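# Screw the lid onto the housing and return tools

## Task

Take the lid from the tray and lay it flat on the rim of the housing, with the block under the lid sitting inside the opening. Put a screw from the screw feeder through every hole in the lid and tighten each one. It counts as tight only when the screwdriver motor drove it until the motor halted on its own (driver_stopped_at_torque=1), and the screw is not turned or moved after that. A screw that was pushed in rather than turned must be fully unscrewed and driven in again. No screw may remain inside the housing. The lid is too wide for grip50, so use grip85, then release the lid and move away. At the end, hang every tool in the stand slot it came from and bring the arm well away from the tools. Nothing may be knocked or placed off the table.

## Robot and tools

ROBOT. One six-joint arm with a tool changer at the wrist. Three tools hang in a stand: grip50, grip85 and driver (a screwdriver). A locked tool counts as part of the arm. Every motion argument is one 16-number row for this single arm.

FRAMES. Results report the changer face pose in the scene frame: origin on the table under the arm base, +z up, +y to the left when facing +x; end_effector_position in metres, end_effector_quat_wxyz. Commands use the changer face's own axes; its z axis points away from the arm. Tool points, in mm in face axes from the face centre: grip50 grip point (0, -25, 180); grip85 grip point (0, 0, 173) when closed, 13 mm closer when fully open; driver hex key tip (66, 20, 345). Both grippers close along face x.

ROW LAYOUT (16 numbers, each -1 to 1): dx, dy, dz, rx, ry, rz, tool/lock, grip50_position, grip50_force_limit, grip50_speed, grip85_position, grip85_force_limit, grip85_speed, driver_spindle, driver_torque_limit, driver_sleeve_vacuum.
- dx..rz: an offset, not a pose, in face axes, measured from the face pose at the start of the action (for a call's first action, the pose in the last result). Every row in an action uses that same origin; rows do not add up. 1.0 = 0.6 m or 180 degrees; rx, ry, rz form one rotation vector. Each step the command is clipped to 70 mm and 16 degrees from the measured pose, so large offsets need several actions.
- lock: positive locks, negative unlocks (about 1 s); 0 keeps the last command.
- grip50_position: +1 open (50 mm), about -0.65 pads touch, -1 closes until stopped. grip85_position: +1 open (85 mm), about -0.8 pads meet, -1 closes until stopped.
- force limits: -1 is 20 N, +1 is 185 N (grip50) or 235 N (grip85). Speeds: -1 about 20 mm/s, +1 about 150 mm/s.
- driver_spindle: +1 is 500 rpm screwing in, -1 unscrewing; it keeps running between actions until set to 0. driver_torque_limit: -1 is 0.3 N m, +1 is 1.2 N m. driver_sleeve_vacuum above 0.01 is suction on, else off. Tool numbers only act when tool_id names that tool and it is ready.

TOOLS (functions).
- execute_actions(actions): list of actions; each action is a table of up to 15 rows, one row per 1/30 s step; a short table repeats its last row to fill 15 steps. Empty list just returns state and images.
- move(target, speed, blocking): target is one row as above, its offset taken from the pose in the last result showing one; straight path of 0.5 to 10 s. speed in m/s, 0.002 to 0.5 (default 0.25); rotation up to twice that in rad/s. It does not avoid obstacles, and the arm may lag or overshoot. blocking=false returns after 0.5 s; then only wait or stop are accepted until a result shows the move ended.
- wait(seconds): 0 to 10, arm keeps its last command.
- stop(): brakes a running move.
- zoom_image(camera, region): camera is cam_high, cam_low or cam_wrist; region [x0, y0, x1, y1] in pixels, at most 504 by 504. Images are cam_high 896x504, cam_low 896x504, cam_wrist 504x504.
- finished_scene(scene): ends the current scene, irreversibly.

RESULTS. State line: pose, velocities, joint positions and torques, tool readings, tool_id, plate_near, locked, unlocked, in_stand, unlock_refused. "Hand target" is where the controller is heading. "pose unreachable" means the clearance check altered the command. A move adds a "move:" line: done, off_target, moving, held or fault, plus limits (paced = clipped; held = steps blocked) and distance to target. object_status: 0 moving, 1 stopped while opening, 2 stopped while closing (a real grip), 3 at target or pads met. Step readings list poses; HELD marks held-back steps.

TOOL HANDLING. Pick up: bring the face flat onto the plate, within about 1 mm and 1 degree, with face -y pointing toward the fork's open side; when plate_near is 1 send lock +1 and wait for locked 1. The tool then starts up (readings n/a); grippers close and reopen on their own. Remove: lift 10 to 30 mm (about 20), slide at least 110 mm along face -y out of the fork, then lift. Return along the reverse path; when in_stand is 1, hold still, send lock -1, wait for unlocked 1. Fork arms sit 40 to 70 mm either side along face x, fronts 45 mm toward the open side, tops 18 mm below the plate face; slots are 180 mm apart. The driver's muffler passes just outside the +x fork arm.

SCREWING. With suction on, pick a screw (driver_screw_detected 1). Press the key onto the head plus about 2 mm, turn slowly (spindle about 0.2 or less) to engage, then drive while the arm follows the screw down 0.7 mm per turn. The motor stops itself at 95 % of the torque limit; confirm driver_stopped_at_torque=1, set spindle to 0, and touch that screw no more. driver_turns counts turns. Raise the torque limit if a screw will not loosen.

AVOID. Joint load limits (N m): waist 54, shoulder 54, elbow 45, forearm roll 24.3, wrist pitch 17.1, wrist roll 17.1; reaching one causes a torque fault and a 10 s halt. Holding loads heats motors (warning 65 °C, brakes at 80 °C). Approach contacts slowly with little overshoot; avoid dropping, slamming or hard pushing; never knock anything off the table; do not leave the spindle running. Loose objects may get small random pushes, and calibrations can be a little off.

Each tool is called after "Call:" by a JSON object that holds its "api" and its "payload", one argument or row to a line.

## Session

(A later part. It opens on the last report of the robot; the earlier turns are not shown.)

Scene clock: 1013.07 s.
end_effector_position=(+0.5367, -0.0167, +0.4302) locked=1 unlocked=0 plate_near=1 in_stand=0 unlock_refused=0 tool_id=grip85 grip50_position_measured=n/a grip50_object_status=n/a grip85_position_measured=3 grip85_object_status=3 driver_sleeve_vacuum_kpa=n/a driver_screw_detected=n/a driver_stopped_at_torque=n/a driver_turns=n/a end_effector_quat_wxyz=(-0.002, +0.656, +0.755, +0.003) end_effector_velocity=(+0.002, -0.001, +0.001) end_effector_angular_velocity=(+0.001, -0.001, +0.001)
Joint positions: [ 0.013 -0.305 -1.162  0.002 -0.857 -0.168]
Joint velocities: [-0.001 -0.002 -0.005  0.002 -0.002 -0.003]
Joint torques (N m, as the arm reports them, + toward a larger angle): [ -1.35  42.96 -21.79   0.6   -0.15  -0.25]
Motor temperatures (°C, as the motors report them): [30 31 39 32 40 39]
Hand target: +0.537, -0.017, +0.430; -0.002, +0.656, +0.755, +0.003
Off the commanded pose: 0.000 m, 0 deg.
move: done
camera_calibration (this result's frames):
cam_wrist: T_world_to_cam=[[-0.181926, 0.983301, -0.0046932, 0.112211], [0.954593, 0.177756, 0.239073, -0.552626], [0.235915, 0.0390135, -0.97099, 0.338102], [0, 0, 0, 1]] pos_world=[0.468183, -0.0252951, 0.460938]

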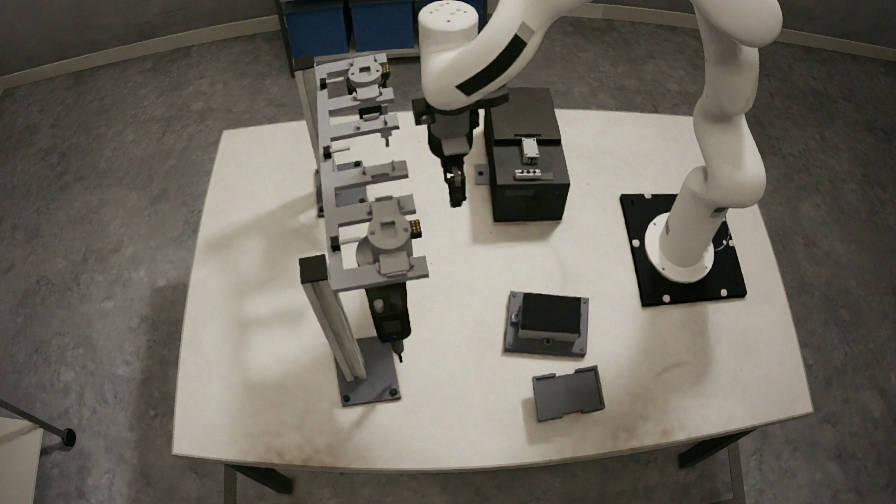

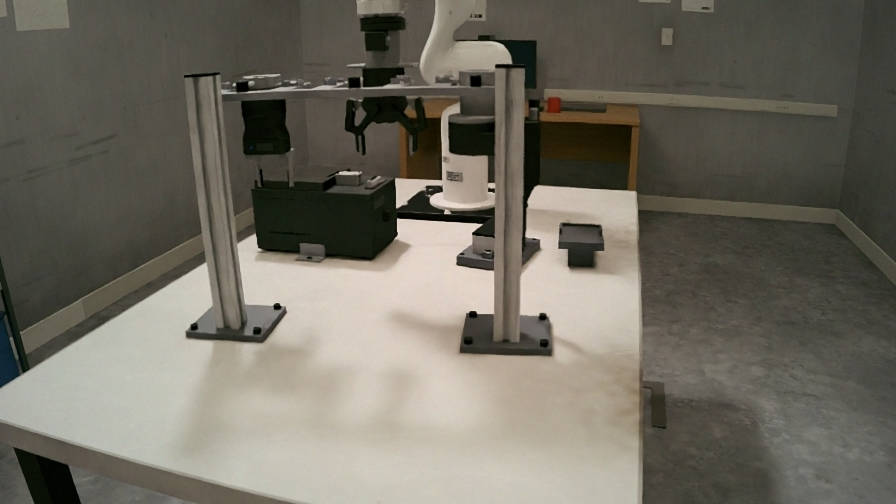

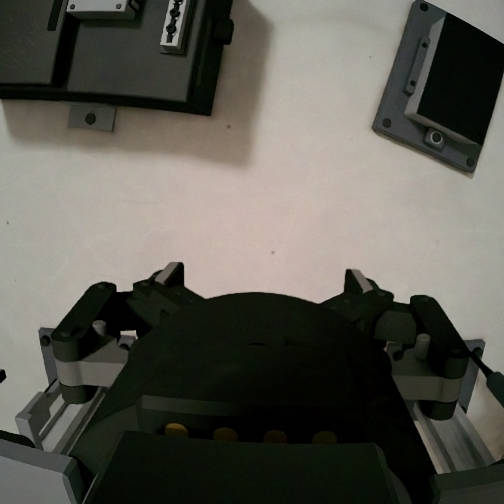

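Call:
{"api": "move", "payload": {
  "target": [0.0018,0.2065,-0.003,0,0,0,0,0,0,0,1,-0.3,-0.7,0,0,0],
  "speed": 0.04
}}

Scene clock: 1024.03 s.
end_effector_position=(+0.6592, +0.0015, +0.4320) locked=1 unlocked=0 plate_near=1 in_stand=0 unlock_refused=0 tool_id=grip85 grip50_position_measured=n/a grip50_object_status=n/a grip85_position_measured=3 grip85_object_status=3 driver_sleeve_vacuum_kpa=n/a driver_screw_detected=n/a driver_stopped_at_torque=n/a driver_turns=n/a end_effector_quat_wxyz=(-0.002, +0.656, +0.755, +0.003) end_effector_velocity=(+0.001, -0.000, +0.001) end_effector_angular_velocity=(-0.000, +0.000, -0.000)
Joint positions: [ 0.045 -0.606 -1.587  0.002 -0.981 -0.136]
Joint velocities: [-0.    -0.002 -0.003 -0.    -0.002  0.   ]
Joint torques (N m, as the arm reports them, + toward a larger angle): [ -1.6   61.   -22.62  -0.09  -0.03  -0.28]
Motor temperatures (°C, as the motors report them): [30 31 39 32 40 39]
Hand target: +0.659, +0.001, +0.432; -0.002, +0.656, +0.755, +0.003
Off the commanded pose: 0.000 m, 0 deg.
move: done
camera_calibration (this result's frames):
cam_wrist: T_world_to_cam=[[-0.182086, 0.983272, -0.00450735, 0.116647], [0.954587, 0.17787, 0.239008, -0.673169], [0.235812, 0.0392175, -0.971007, 0.310365], [0, 0, 0, 1]] pos_world=[0.59065, -0.00713075, 0.462785]

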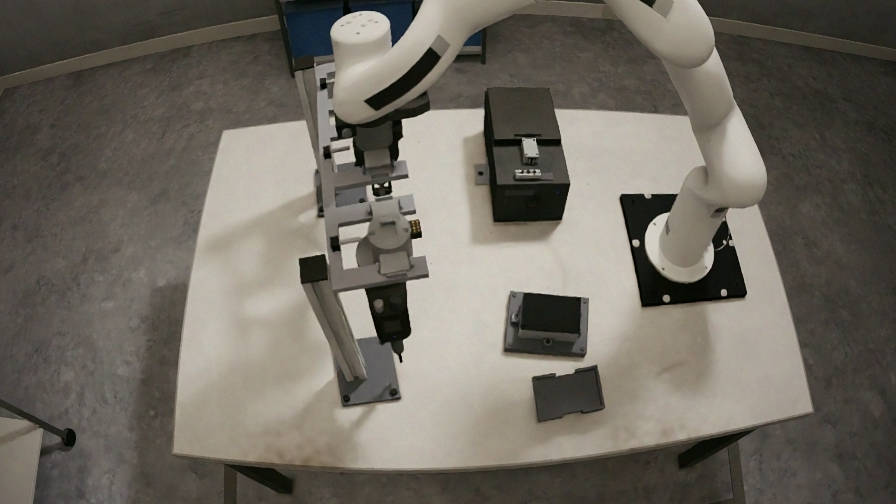

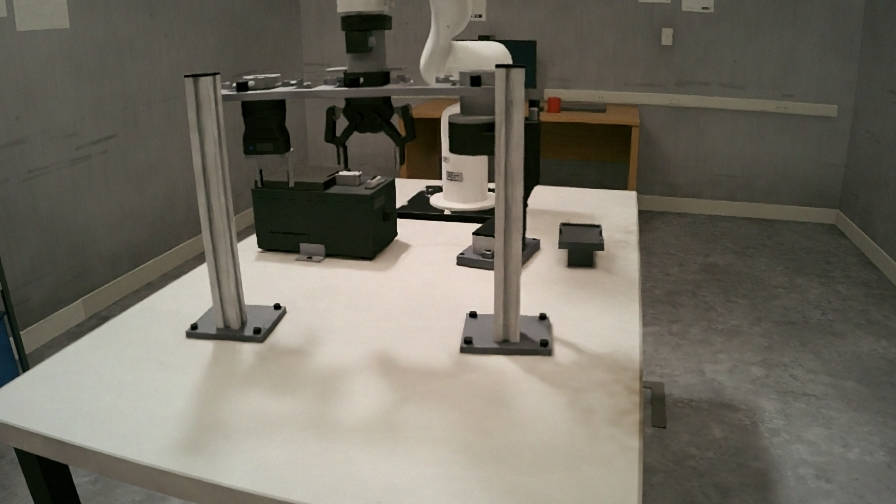

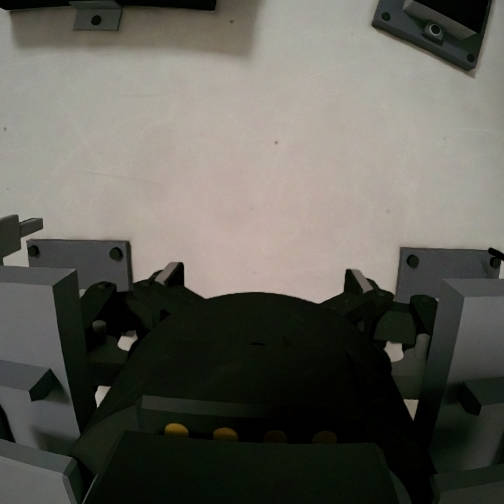

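Call:
{"api": "move", "payload": {
  "target": [0,-0.001,0.0325,0,0,0,0,0,0,0,1,-0.3,-0.7,0,0,0],
  "speed": 0.01
}}

Scene clock: 1030.30 s.
end_effector_position=(+0.6590, +0.0016, +0.4128) locked=1 unlocked=0 plate_near=1 in_stand=1 unlock_refused=0 tool_id=grip85 grip50_position_measured=n/a grip50_object_status=n/a grip85_position_measured=3 grip85_object_status=3 driver_sleeve_vacuum_kpa=n/a driver_screw_detected=n/a driver_stopped_at_torque=n/a driver_turns=n/a end_effector_quat_wxyz=(-0.002, +0.656, +0.755, +0.004) end_effector_velocity=(-0.000, +0.001, -0.001) end_effector_angular_velocity=(+0.001, +0.001, +0.000)
Joint positions: [ 0.045 -0.619 -1.561  0.002 -0.941 -0.136]
Joint velocities: [ 0.001 -0.     0.001  0.001  0.001  0.   ]
Joint torques (N m, as the arm reports them, + toward a larger angle): [ -5.04  59.96 -17.18   0.74  -3.92   1.2 ]
Motor temperatures (°C, as the motors report them): [30 31 39 32 40 39]
Hand target: +0.659, +0.001, +0.413; -0.002, +0.656, +0.755, +0.003
Off the commanded pose: 0.001 m, 0 deg.
move: done
camera_calibration (this result's frames):
cam_wrist: T_world_to_cam=[[-0.182609, 0.983173, -0.00495717, 0.116945], [0.953979, 0.178402, 0.241032, -0.668851], [0.237861, 0.0392856, -0.970505, 0.290228], [0, 0, 0, 1]] pos_world=[0.590391, -0.00705406, 0.443462]

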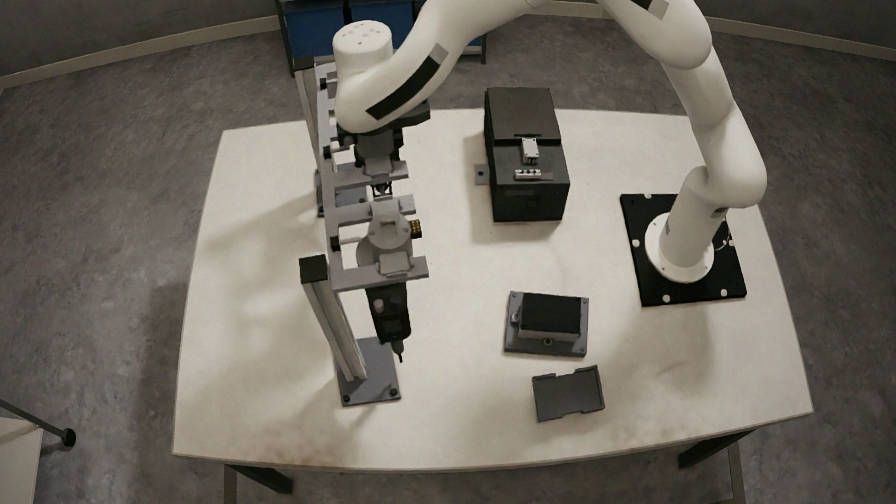

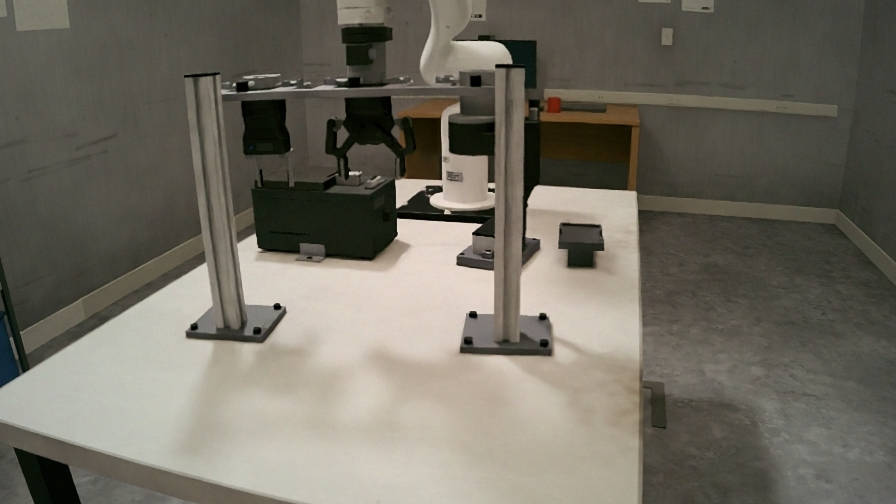

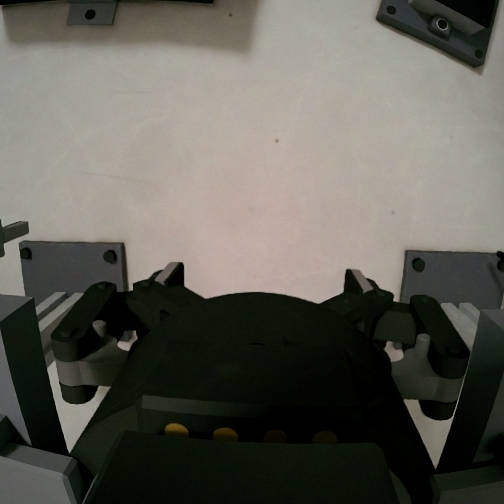

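Call:
{"api": "execute_actions", "payload": {
  "actions": [
    [[0,0.0008,0.001,0,0,0,0,0,0,0,1,-0.3,-0.7,0,0,0]],
    [[0,0,0,0,0,0,-1,0,0,0,1,-0.3,-0.7,0,0,0]],
    [[0,0,0,0,0,0,-1,0,0,0,1,-0.3,-0.7,0,0,0]],
    [[0,0,0,0,0,0,-1,0,0,0,1,-0.3,-0.7,0,0,0]]
  ]
}}

Scene clock: 1037.60 s.
end_effector_position=(+0.6589, +0.0015, +0.4120) locked=0 unlocked=1 plate_near=1 in_stand=1 unlock_refused=0 tool_id=none grip50_position_measured=n/a grip50_object_status=n/a grip85_position_measured=n/a grip85_object_status=n/a driver_sleeve_vacuum_kpa=n/a driver_screw_detected=n/a driver_stopped_at_torque=n/a driver_turns=n/a end_effector_quat_wxyz=(-0.003, +0.656, +0.755, +0.003) end_effector_velocity=(+0.000, +0.000, -0.000) end_effector_angular_velocity=(-0.000, +0.001, +0.001)
Joint positions: [ 0.045 -0.62  -1.562  0.002 -0.943 -0.136]
Joint velocities: [ 0.    -0.001 -0.    -0.    -0.    -0.   ]
Joint torques (N m, as the arm reports them, + toward a larger angle): [ -3.74  48.25 -15.94   0.87  -1.2   -0.04]
Motor temperatures (°C, as the motors report them): [30 31 39 32 40 39]
Hand target: +0.659, +0.002, +0.412; -0.003, +0.656, +0.755, +0.003
Off the commanded pose: 0.000 m, 0 deg.
Step readings (end_effector_position; steps 1 to 15: 1st action; 16 to 30: 2nd action; 31 to 45: 3rd action; 46 to 60: 4th action):
0: (+0.6588, +0.0015, +0.4125)
1: (+0.6588, +0.0015, +0.4125)
2: (+0.6589, +0.0015, +0.4125)
4: (+0.6590, +0.0015, +0.4122)
8: (+0.6591, +0.0015, +0.4122)
15: (+0.6592, +0.0015, +0.4122)
16: (+0.6591, +0.0015, +0.4119)
17: (+0.6591, +0.0015, +0.4119)
19: (+0.6591, +0.0015, +0.4120)
23: (+0.6589, +0.0015, +0.4119)
30: (+0.6589, +0.0015, +0.4120)
31: (+0.6589, +0.0015, +0.4120)
32: (+0.6589, +0.0015, +0.4120)
34: (+0.6589, +0.0015, +0.4120)
38: (+0.6589, +0.0015, +0.4120)
45: (+0.6589, +0.0015, +0.4120)
46: (+0.6589, +0.0015, +0.4120)
47: (+0.6589, +0.0015, +0.4120)
49: (+0.6589, +0.0015, +0.4120)
53: (+0.6589, +0.0015, +0.4120)
60: end_effector_position above
camera_calibration (this result's frames):
cam_wrist: T_world_to_cam=[[-0.181841, 0.983319, -0.00428342, 0.116182], [0.954894, 0.177622, 0.237965, -0.66783], [0.234756, 0.0391816, -0.971264, 0.291763], [0, 0, 0, 1]] pos_world=[0.590341, -0.00705485, 0.442796]

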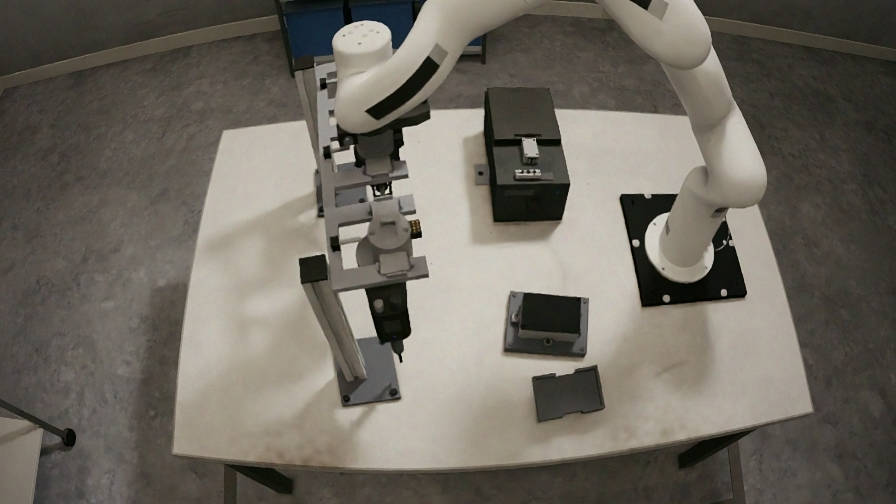

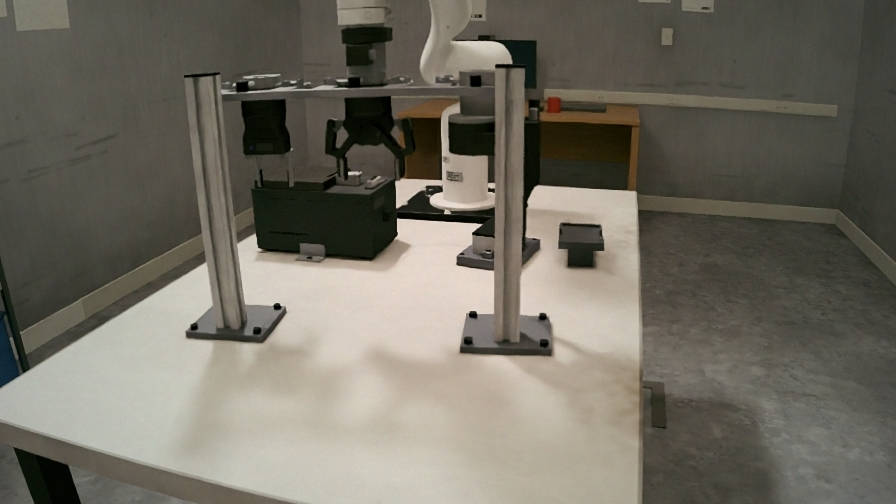

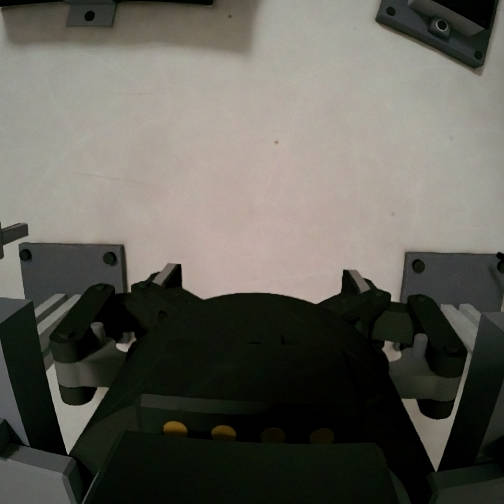

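Unlocked. Lift 48 mm, then move to the driver slot.

Call:
{"api": "move", "payload": {
  "target": [0,0,-0.08,0,0,0,0,0,0,0,0,0,0,0,-1,-1],
  "speed": 0.04
}}

Call:
{"api": "move", "payload": {
  "target": [0.3,0,0,0,0,0,0,0,0,0,0,0,0,0,-1,-1],
  "speed": 0.15
}}

Scene clock: 1046.00 s.
end_effector_position=(+0.6589, +0.0012, +0.4598) locked=0 unlocked=1 plate_near=0 in_stand=0 unlock_refused=0 tool_id=none grip50_position_measured=n/a grip50_object_status=n/a grip85_position_measured=n/a grip85_object_status=n/a driver_sleeve_vacuum_kpa=n/a driver_screw_detected=n/a driver_stopped_at_torque=n/a driver_turns=n/a end_effector_quat_wxyz=(-0.003, +0.656, +0.755, +0.003) end_effector_velocity=(-0.000, -0.000, +0.000) end_effector_angular_velocity=(+0.001, +0.001, -0.001)
Joint positions: [ 0.045 -0.589 -1.624  0.002 -1.037 -0.136]
Joint velocities: [-0.001  0.    -0.     0.001 -0.002 -0.   ]
Joint torques (N m, as the arm reports them, + toward a larger angle): [ -1.98  49.01 -17.45   0.34  -0.06  -0.23]
Motor temperatures (°C, as the motors report them): [30 31 39 32 40 39]
Hand target: +0.659, +0.001, +0.460; -0.003, +0.656, +0.755, +0.003
Off the commanded pose: 0.000 m, 0 deg.
move: done
camera_calibration (this result's frames):
cam_wrist: T_world_to_cam=[[-0.181974, 0.983294, -0.00417568, 0.116721], [0.954904, 0.17773, 0.237847, -0.679184], [0.234615, 0.0392946, -0.971294, 0.338351], [0, 0, 0, 1]] pos_world=[0.590414, -0.0073545, 0.490667]

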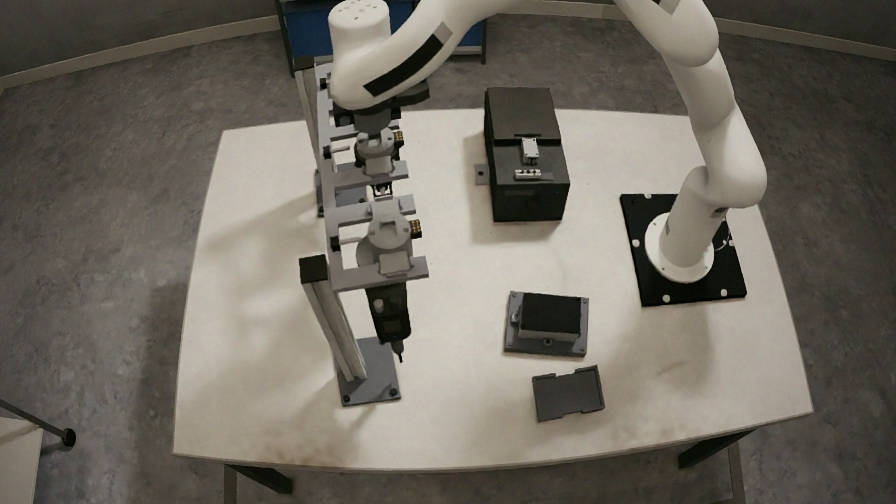

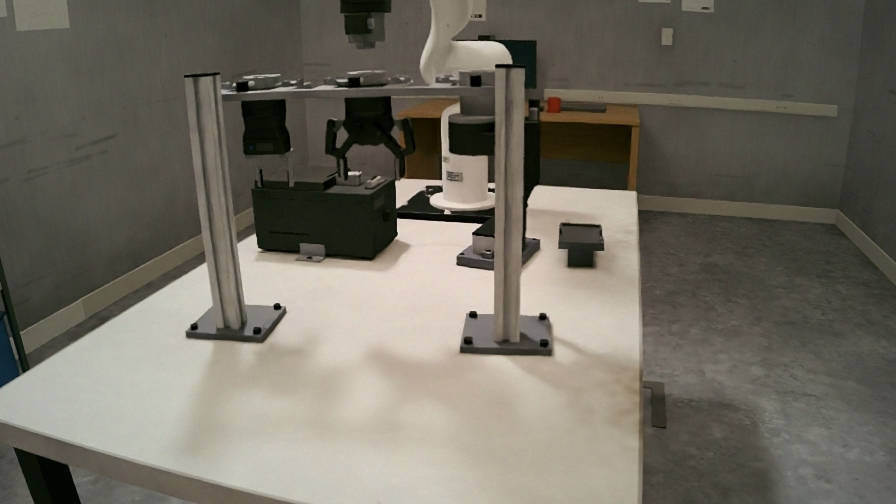

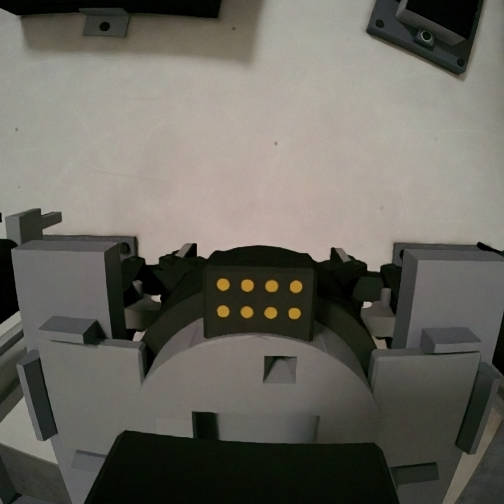

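Scene clock: 1047.60 s.
end_effector_position=(+0.6341, +0.1792, +0.4610) locked=0 unlocked=1 plate_near=0 in_stand=0 unlock_refused=0 tool_id=none grip50_position_measured=n/a grip50_object_status=n/a grip85_position_measured=n/a grip85_object_status=n/a driver_sleeve_vacuum_kpa=n/a driver_screw_detected=n/a driver_stopped_at_torque=n/a driver_turns=n/a end_effector_quat_wxyz=(-0.003, +0.656, +0.755, +0.003) end_effector_velocity=(-0.000, +0.001, +0.000) end_effector_angular_velocity=(-0.000, +0.000, -0.001)
Joint positions: [ 0.318 -0.591 -1.627  0.003 -1.038  0.137]
Joint velocities: [ 0.002 -0.    -0.001 -0.    -0.001  0.003]
Joint torques (N m, as the arm reports them, + toward a larger angle): [ -1.29  47.48 -17.72   0.43   0.06  -0.27]
Motor temperatures (°C, as the motors report them): [30 31 39 32 40 39]
Hand target: +0.634, +0.180, +0.461; -0.003, +0.656, +0.755, +0.003
Off the commanded pose: 0.000 m, 0 deg.
move: done
camera_calibration (this result's frames):
cam_wrist: T_world_to_cam=[[-0.181766, 0.983335, -0.00378824, -0.0631575], [0.955048, 0.177452, 0.237474, -0.68725], [0.234189, 0.0395467, -0.971387, 0.338601], [0, 0, 0, 1]] pos_world=[0.56558, 0.170668, 0.491877]

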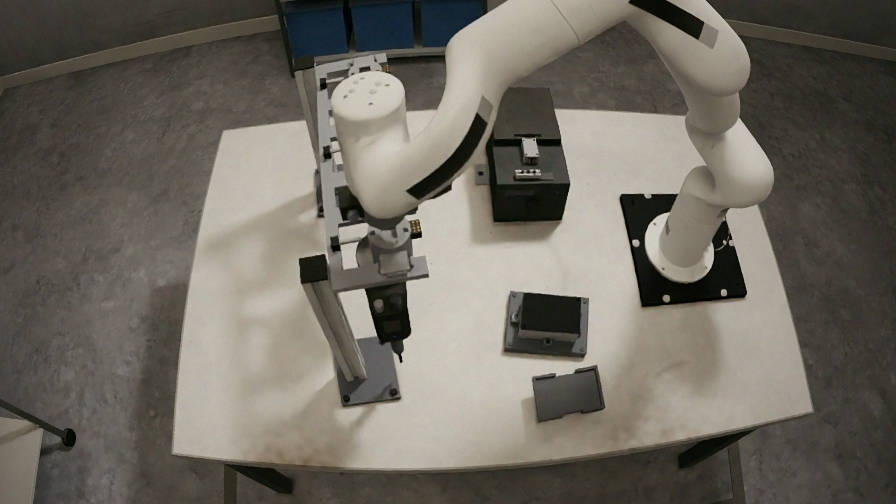

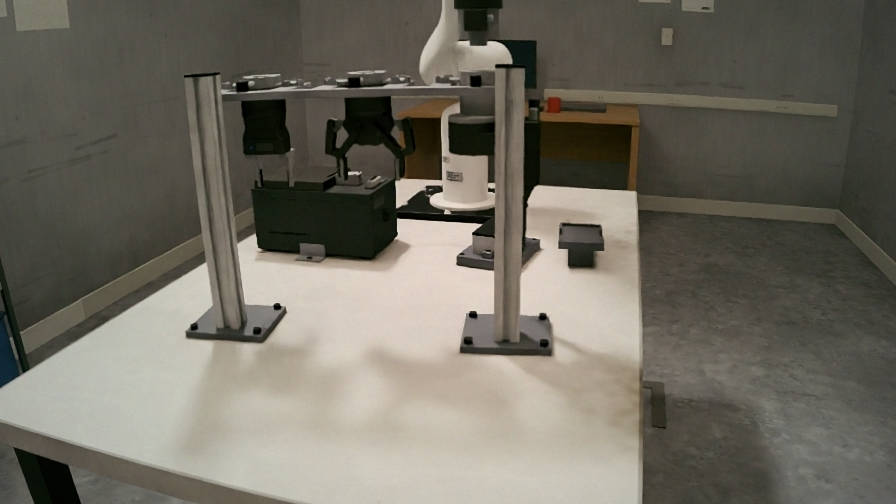

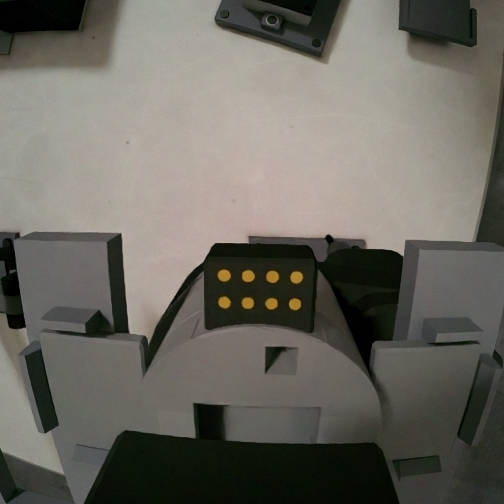

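Call:
{"api": "zoom_image", "payload": {
  "camera": "cam_wrist",
  "region": [190,230,330,340]
}}

Region (190, 230, 330, 340) of cam_wrist's 504x504 image, scaled by 3.600, with more detail than that image has; it fills the top 396 rows of this view, and the rest is white.

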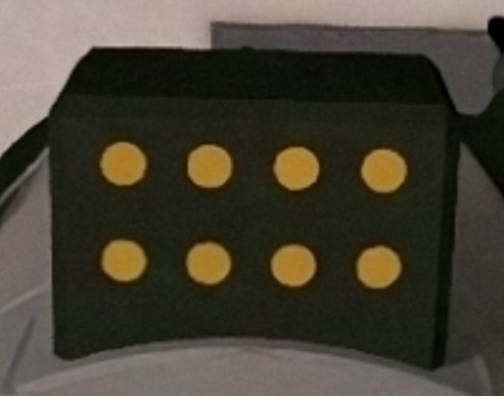

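Call:
{"api": "move", "payload": {
  "target": [0.0005,-0.0036,0.0625,0,0,-0.0015,0,0,0,0,0,0,0,0,-1,-1],
  "speed": 0.03
}}

Call:
{"api": "zoom_image", "payload": {
  "camera": "cam_wrist",
  "region": [160,340,350,440]
}}

Scene clock: 1068.00 s.
end_effector_position=(+0.6319, +0.1795, +0.4236) locked=0 unlocked=1 plate_near=0 in_stand=0 unlock_refused=0 tool_id=none grip50_position_measured=n/a grip50_object_status=n/a grip85_position_measured=n/a grip85_object_status=n/a driver_sleeve_vacuum_kpa=n/a driver_screw_detected=n/a driver_stopped_at_torque=n/a driver_turns=n/a end_effector_quat_wxyz=(-0.003, +0.654, +0.756, +0.003) end_effector_velocity=(+0.000, +0.000, -0.001) end_effector_angular_velocity=(+0.001, -0.001, -0.000)
Joint positions: [ 0.319 -0.609 -1.569  0.003 -0.961  0.133]
Joint velocities: [ 0.001 -0.     0.001  0.     0.003  0.001]
Joint torques (N m, as the arm reports them, + toward a larger angle): [ -2.25  47.93 -17.75   0.51   0.02  -0.23]
Motor temperatures (°C, as the motors report them): [30 31 39 32 40 39]
Hand target: +0.632, +0.179, +0.424; -0.003, +0.654, +0.756, +0.003
Off the commanded pose: 0.000 m, 0 deg.
move: done
camera_calibration (this result's frames):
cam_wrist: T_world_to_cam=[[-0.18628, 0.982489, -0.00384997, -0.0609031], [0.954195, 0.181846, 0.237581, -0.676574], [0.234121, 0.0405829, -0.97136, 0.302645], [0, 0, 0, 1]] pos_world=[0.563382, 0.170587, 0.454484]

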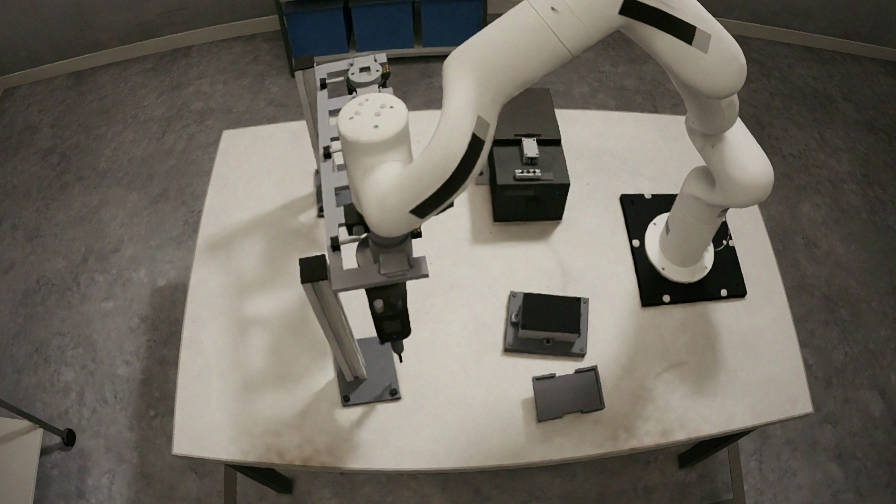

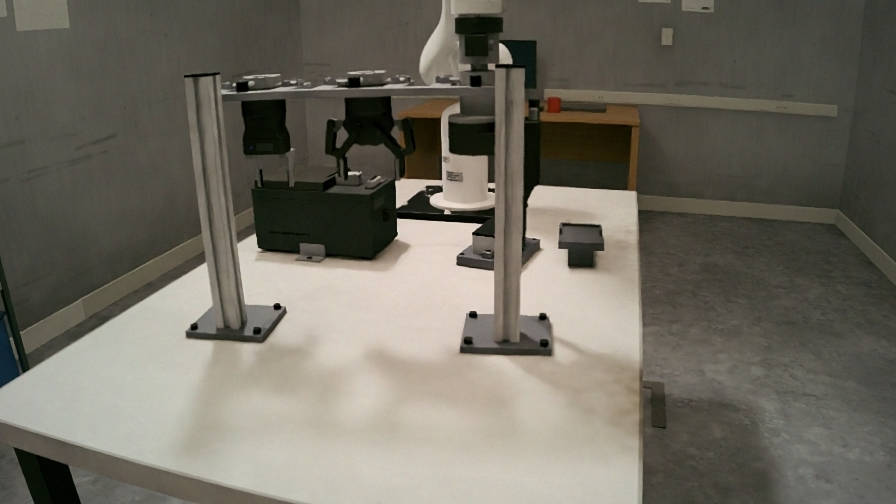

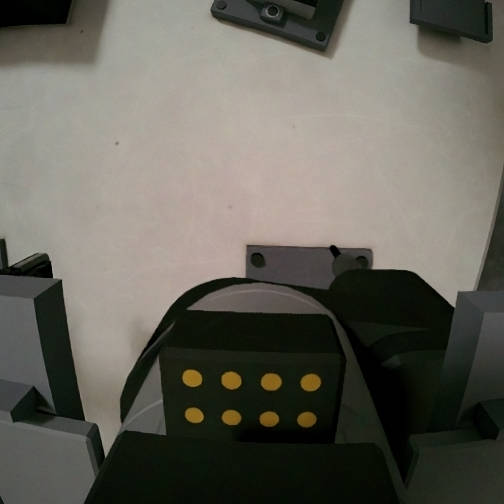

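Region (160, 340, 350, 440) of cam_wrist's 504x504 image, scaled by 2.653, with more detail than that image has; it fills the top 265 rows of this view, and the rest is white.

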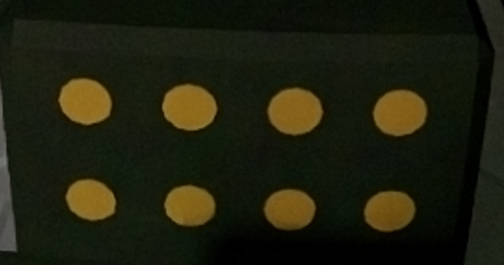

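Call:
{"api": "move", "payload": {
  "target": [0,-0.0012,0.0195,0,0,0,0,0,0,0,0,0,0,0,-1,-1],
  "speed": 0.006
}}

Scene clock: 1076.17 s.
end_effector_position=(+0.6313, +0.1795, +0.4121) locked=0 unlocked=1 plate_near=1 in_stand=1 unlock_refused=0 tool_id=none grip50_position_measured=n/a grip50_object_status=n/a grip85_position_measured=n/a grip85_object_status=n/a driver_sleeve_vacuum_kpa=n/a driver_screw_detected=n/a driver_stopped_at_torque=n/a driver_turns=n/a end_effector_quat_wxyz=(-0.003, +0.654, +0.756, +0.003) end_effector_velocity=(+0.000, +0.000, -0.001) end_effector_angular_velocity=(+0.000, -0.003, +0.000)
Joint positions: [ 0.32  -0.616 -1.553  0.003 -0.938  0.134]
Joint velocities: [ 0.    -0.001  0.001 -0.001  0.004  0.   ]
Joint torques (N m, as the arm reports them, + toward a larger angle): [ -1.09  47.24 -16.04  -0.03  -0.94  -0.27]
Motor temperatures (°C, as the motors report them): [30 31 39 32 40 39]
Hand target: +0.631, +0.179, +0.412; -0.003, +0.654, +0.756, +0.003
Off the commanded pose: 0.000 m, 0 deg.
move: done
camera_calibration (this result's frames):
cam_wrist: T_world_to_cam=[[-0.186228, 0.982499, -0.00381619, -0.0610988], [0.954038, 0.181759, 0.238277, -0.673436], [0.2348, 0.0407329, -0.97119, 0.291072], [0, 0, 0, 1]] pos_world=[0.562761, 0.170576, 0.442917]

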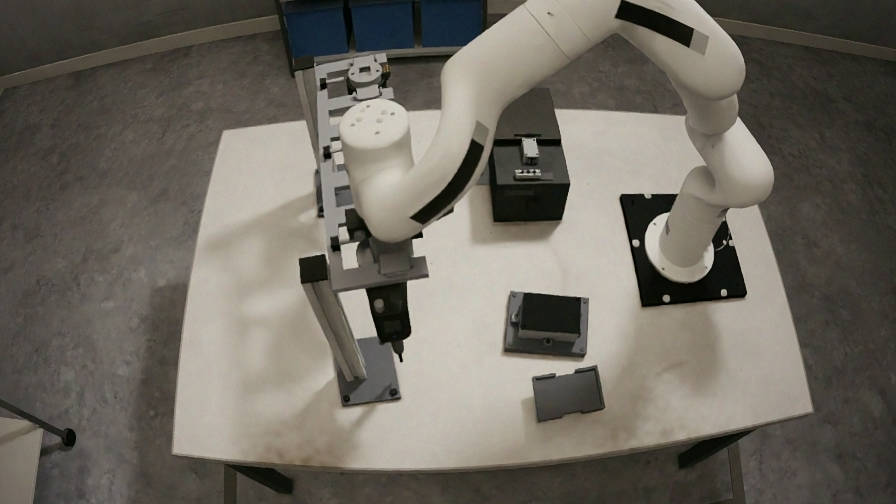

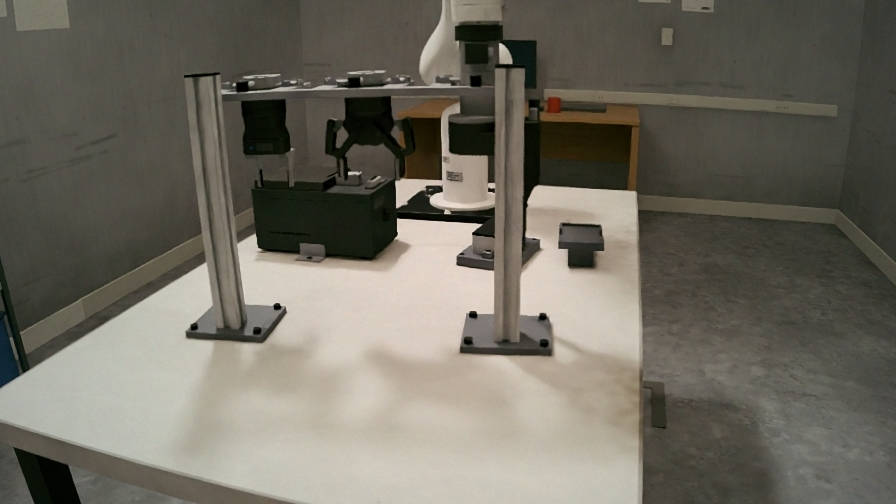

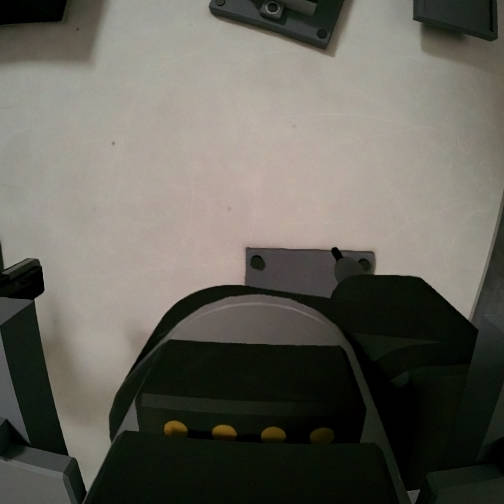

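plate_near=1. Lock.

Call:
{"api": "execute_actions", "payload": {
  "actions": [
    [[0,0,0,0,0,0,1,0,0,0,0,0,0,0,-1,-1]],
    [[0,0,0,0,0,0,1,0,0,0,0,0,0,0,-1,-1]],
    [[0,0,0,0,0,0,1,0,0,0,0,0,0,0,-1,-1]]
  ]
}}

Call:
{"api": "move", "payload": {
  "target": [0,0,-0.033,0,0,0,0,0,0,0,0,0,0,0,-1,-1],
  "speed": 0.02
}}

Scene clock: 1083.47 s.
end_effector_position=(+0.6316, +0.1795, +0.4125) locked=1 unlocked=0 plate_near=1 in_stand=1 unlock_refused=0 tool_id=driver grip50_position_measured=n/a grip50_object_status=n/a grip85_position_measured=n/a grip85_object_status=n/a driver_sleeve_vacuum_kpa=n/a driver_screw_detected=n/a driver_stopped_at_torque=n/a driver_turns=n/a end_effector_quat_wxyz=(-0.003, +0.654, +0.756, +0.004) end_effector_velocity=(+0.000, -0.001, -0.000) end_effector_angular_velocity=(-0.000, +0.000, -0.001)
Joint positions: [ 0.319 -0.615 -1.553  0.003 -0.937  0.133]
Joint velocities: [-0.001 -0.     0.001 -0.     0.    -0.   ]
Joint torques (N m, as the arm reports them, + toward a larger angle): [  1.41  65.74 -20.68   2.06  -2.48   0.94]
Motor temperatures (°C, as the motors report them): [30 31 39 32 40 39]
Hand target: +0.632, +0.179, +0.412; -0.003, +0.654, +0.756, +0.004
Off the commanded pose: 0.000 m, 0 deg.
Step readings (end_effector_position; steps 1 to 15: 1st action; 16 to 30: 2nd action; 31 to 45: 3rd action):
0: (+0.6311, +0.1794, +0.4119)
1: (+0.6311, +0.1794, +0.4119)
2: (+0.6311, +0.1794, +0.4119)
4: (+0.6311, +0.1794, +0.4120)
8: (+0.6312, +0.1794, +0.4120)
15: (+0.6312, +0.1795, +0.4120)
16: (+0.6312, +0.1795, +0.4120)
17: (+0.6312, +0.1795, +0.4119)
19: (+0.6313, +0.1794, +0.4118)
23: (+0.6314, +0.1794, +0.4119)
30: (+0.6316, +0.1795, +0.4124)
31: (+0.6315, +0.1795, +0.4124)
32: (+0.6316, +0.1795, +0.4124)
34: (+0.6316, +0.1795, +0.4125)
38: (+0.6316, +0.1795, +0.4125)
45: end_effector_position above
camera_calibration (this result's frames):
cam_wrist: T_world_to_cam=[[-0.186223, 0.982501, -0.00349103, -0.0611882], [0.95366, 0.181609, 0.239898, -0.674225], [0.236334, 0.0413453, -0.970792, 0.290099], [0, 0, 0, 1]] pos_world=[0.563026, 0.170569, 0.443157]

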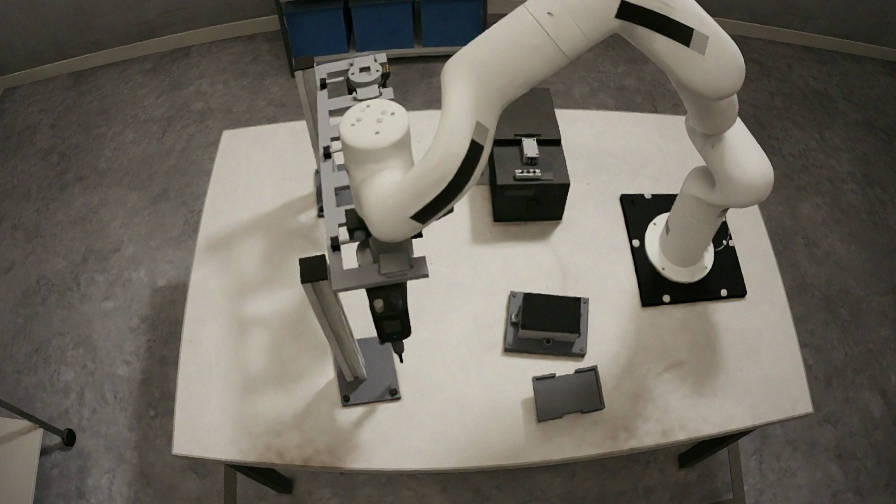

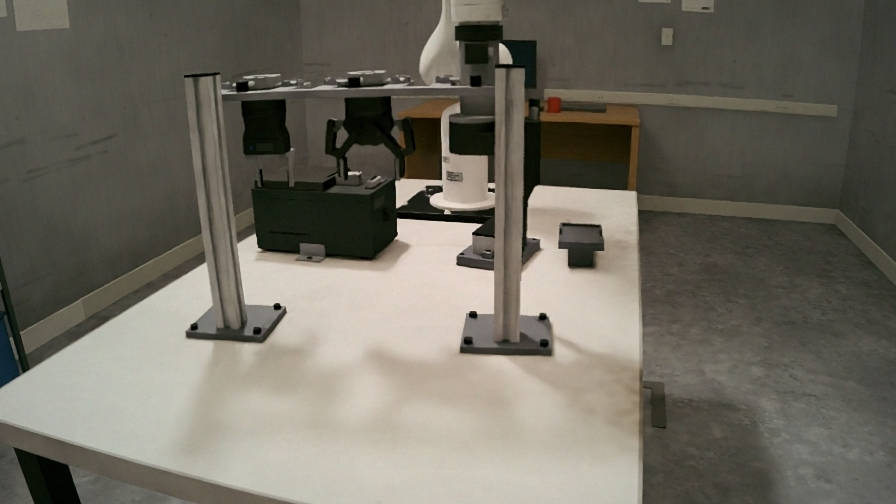

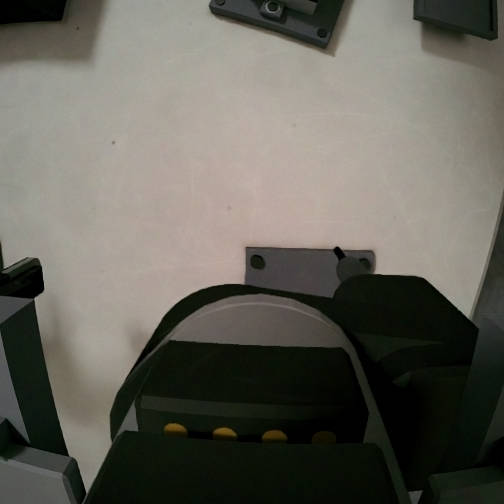

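Scene clock: 1084.70 s.
end_effector_position=(+0.6315, +0.1793, +0.4322) locked=1 unlocked=0 plate_near=1 in_stand=0 unlock_refused=0 tool_id=driver grip50_position_measured=n/a grip50_object_status=n/a grip85_position_measured=n/a grip85_object_status=n/a driver_sleeve_vacuum_kpa=0 driver_screw_detected=0 driver_stopped_at_torque=0 driver_turns=0.00 end_effector_quat_wxyz=(-0.003, +0.654, +0.756, +0.004) end_effector_velocity=(-0.001, +0.000, -0.000) end_effector_angular_velocity=(-0.002, +0.004, +0.001)
Joint positions: [ 0.319 -0.601 -1.576  0.003 -0.975  0.133]
Joint velocities: [ 0.001  0.     0.001 -0.001 -0.003 -0.001]
Joint torques (N m, as the arm reports them, + toward a larger angle): [ -0.36  71.3  -26.6    1.05   0.58  -0.33]
Motor temperatures (°C, as the motors report them): [30 31 39 32 40 39]
Hand target: +0.632, +0.179, +0.432; -0.003, +0.654, +0.756, +0.004
Off the commanded pose: 0.000 m, 0 deg.
move: done
camera_calibration (this result's frames):
cam_wrist: T_world_to_cam=[[-0.186268, 0.982493, -0.00345524, -0.0609727], [0.953661, 0.181645, 0.239866, -0.678904], [0.236294, 0.0413841, -0.9708, 0.309275], [0, 0, 0, 1]] pos_world=[0.563007, 0.170426, 0.462879]

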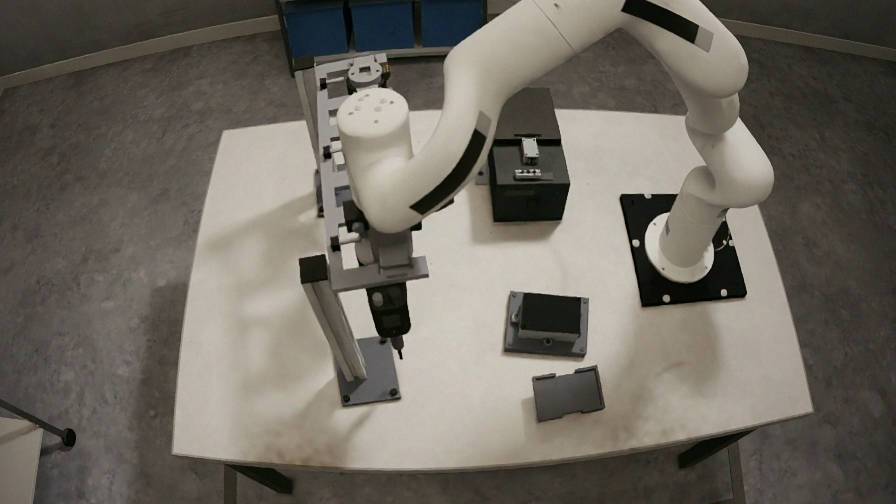

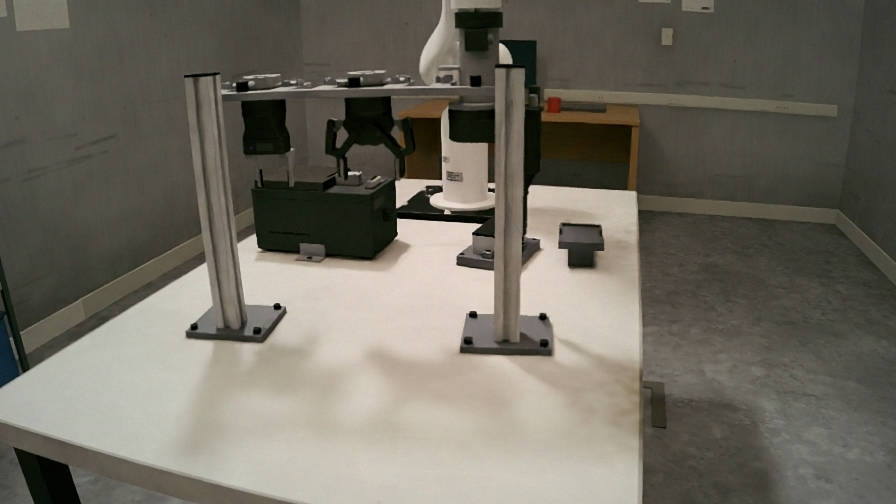

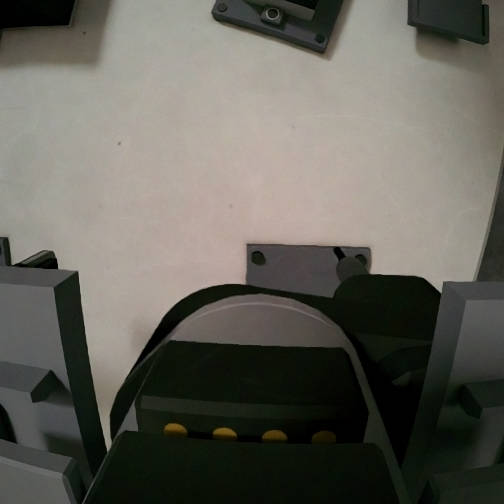

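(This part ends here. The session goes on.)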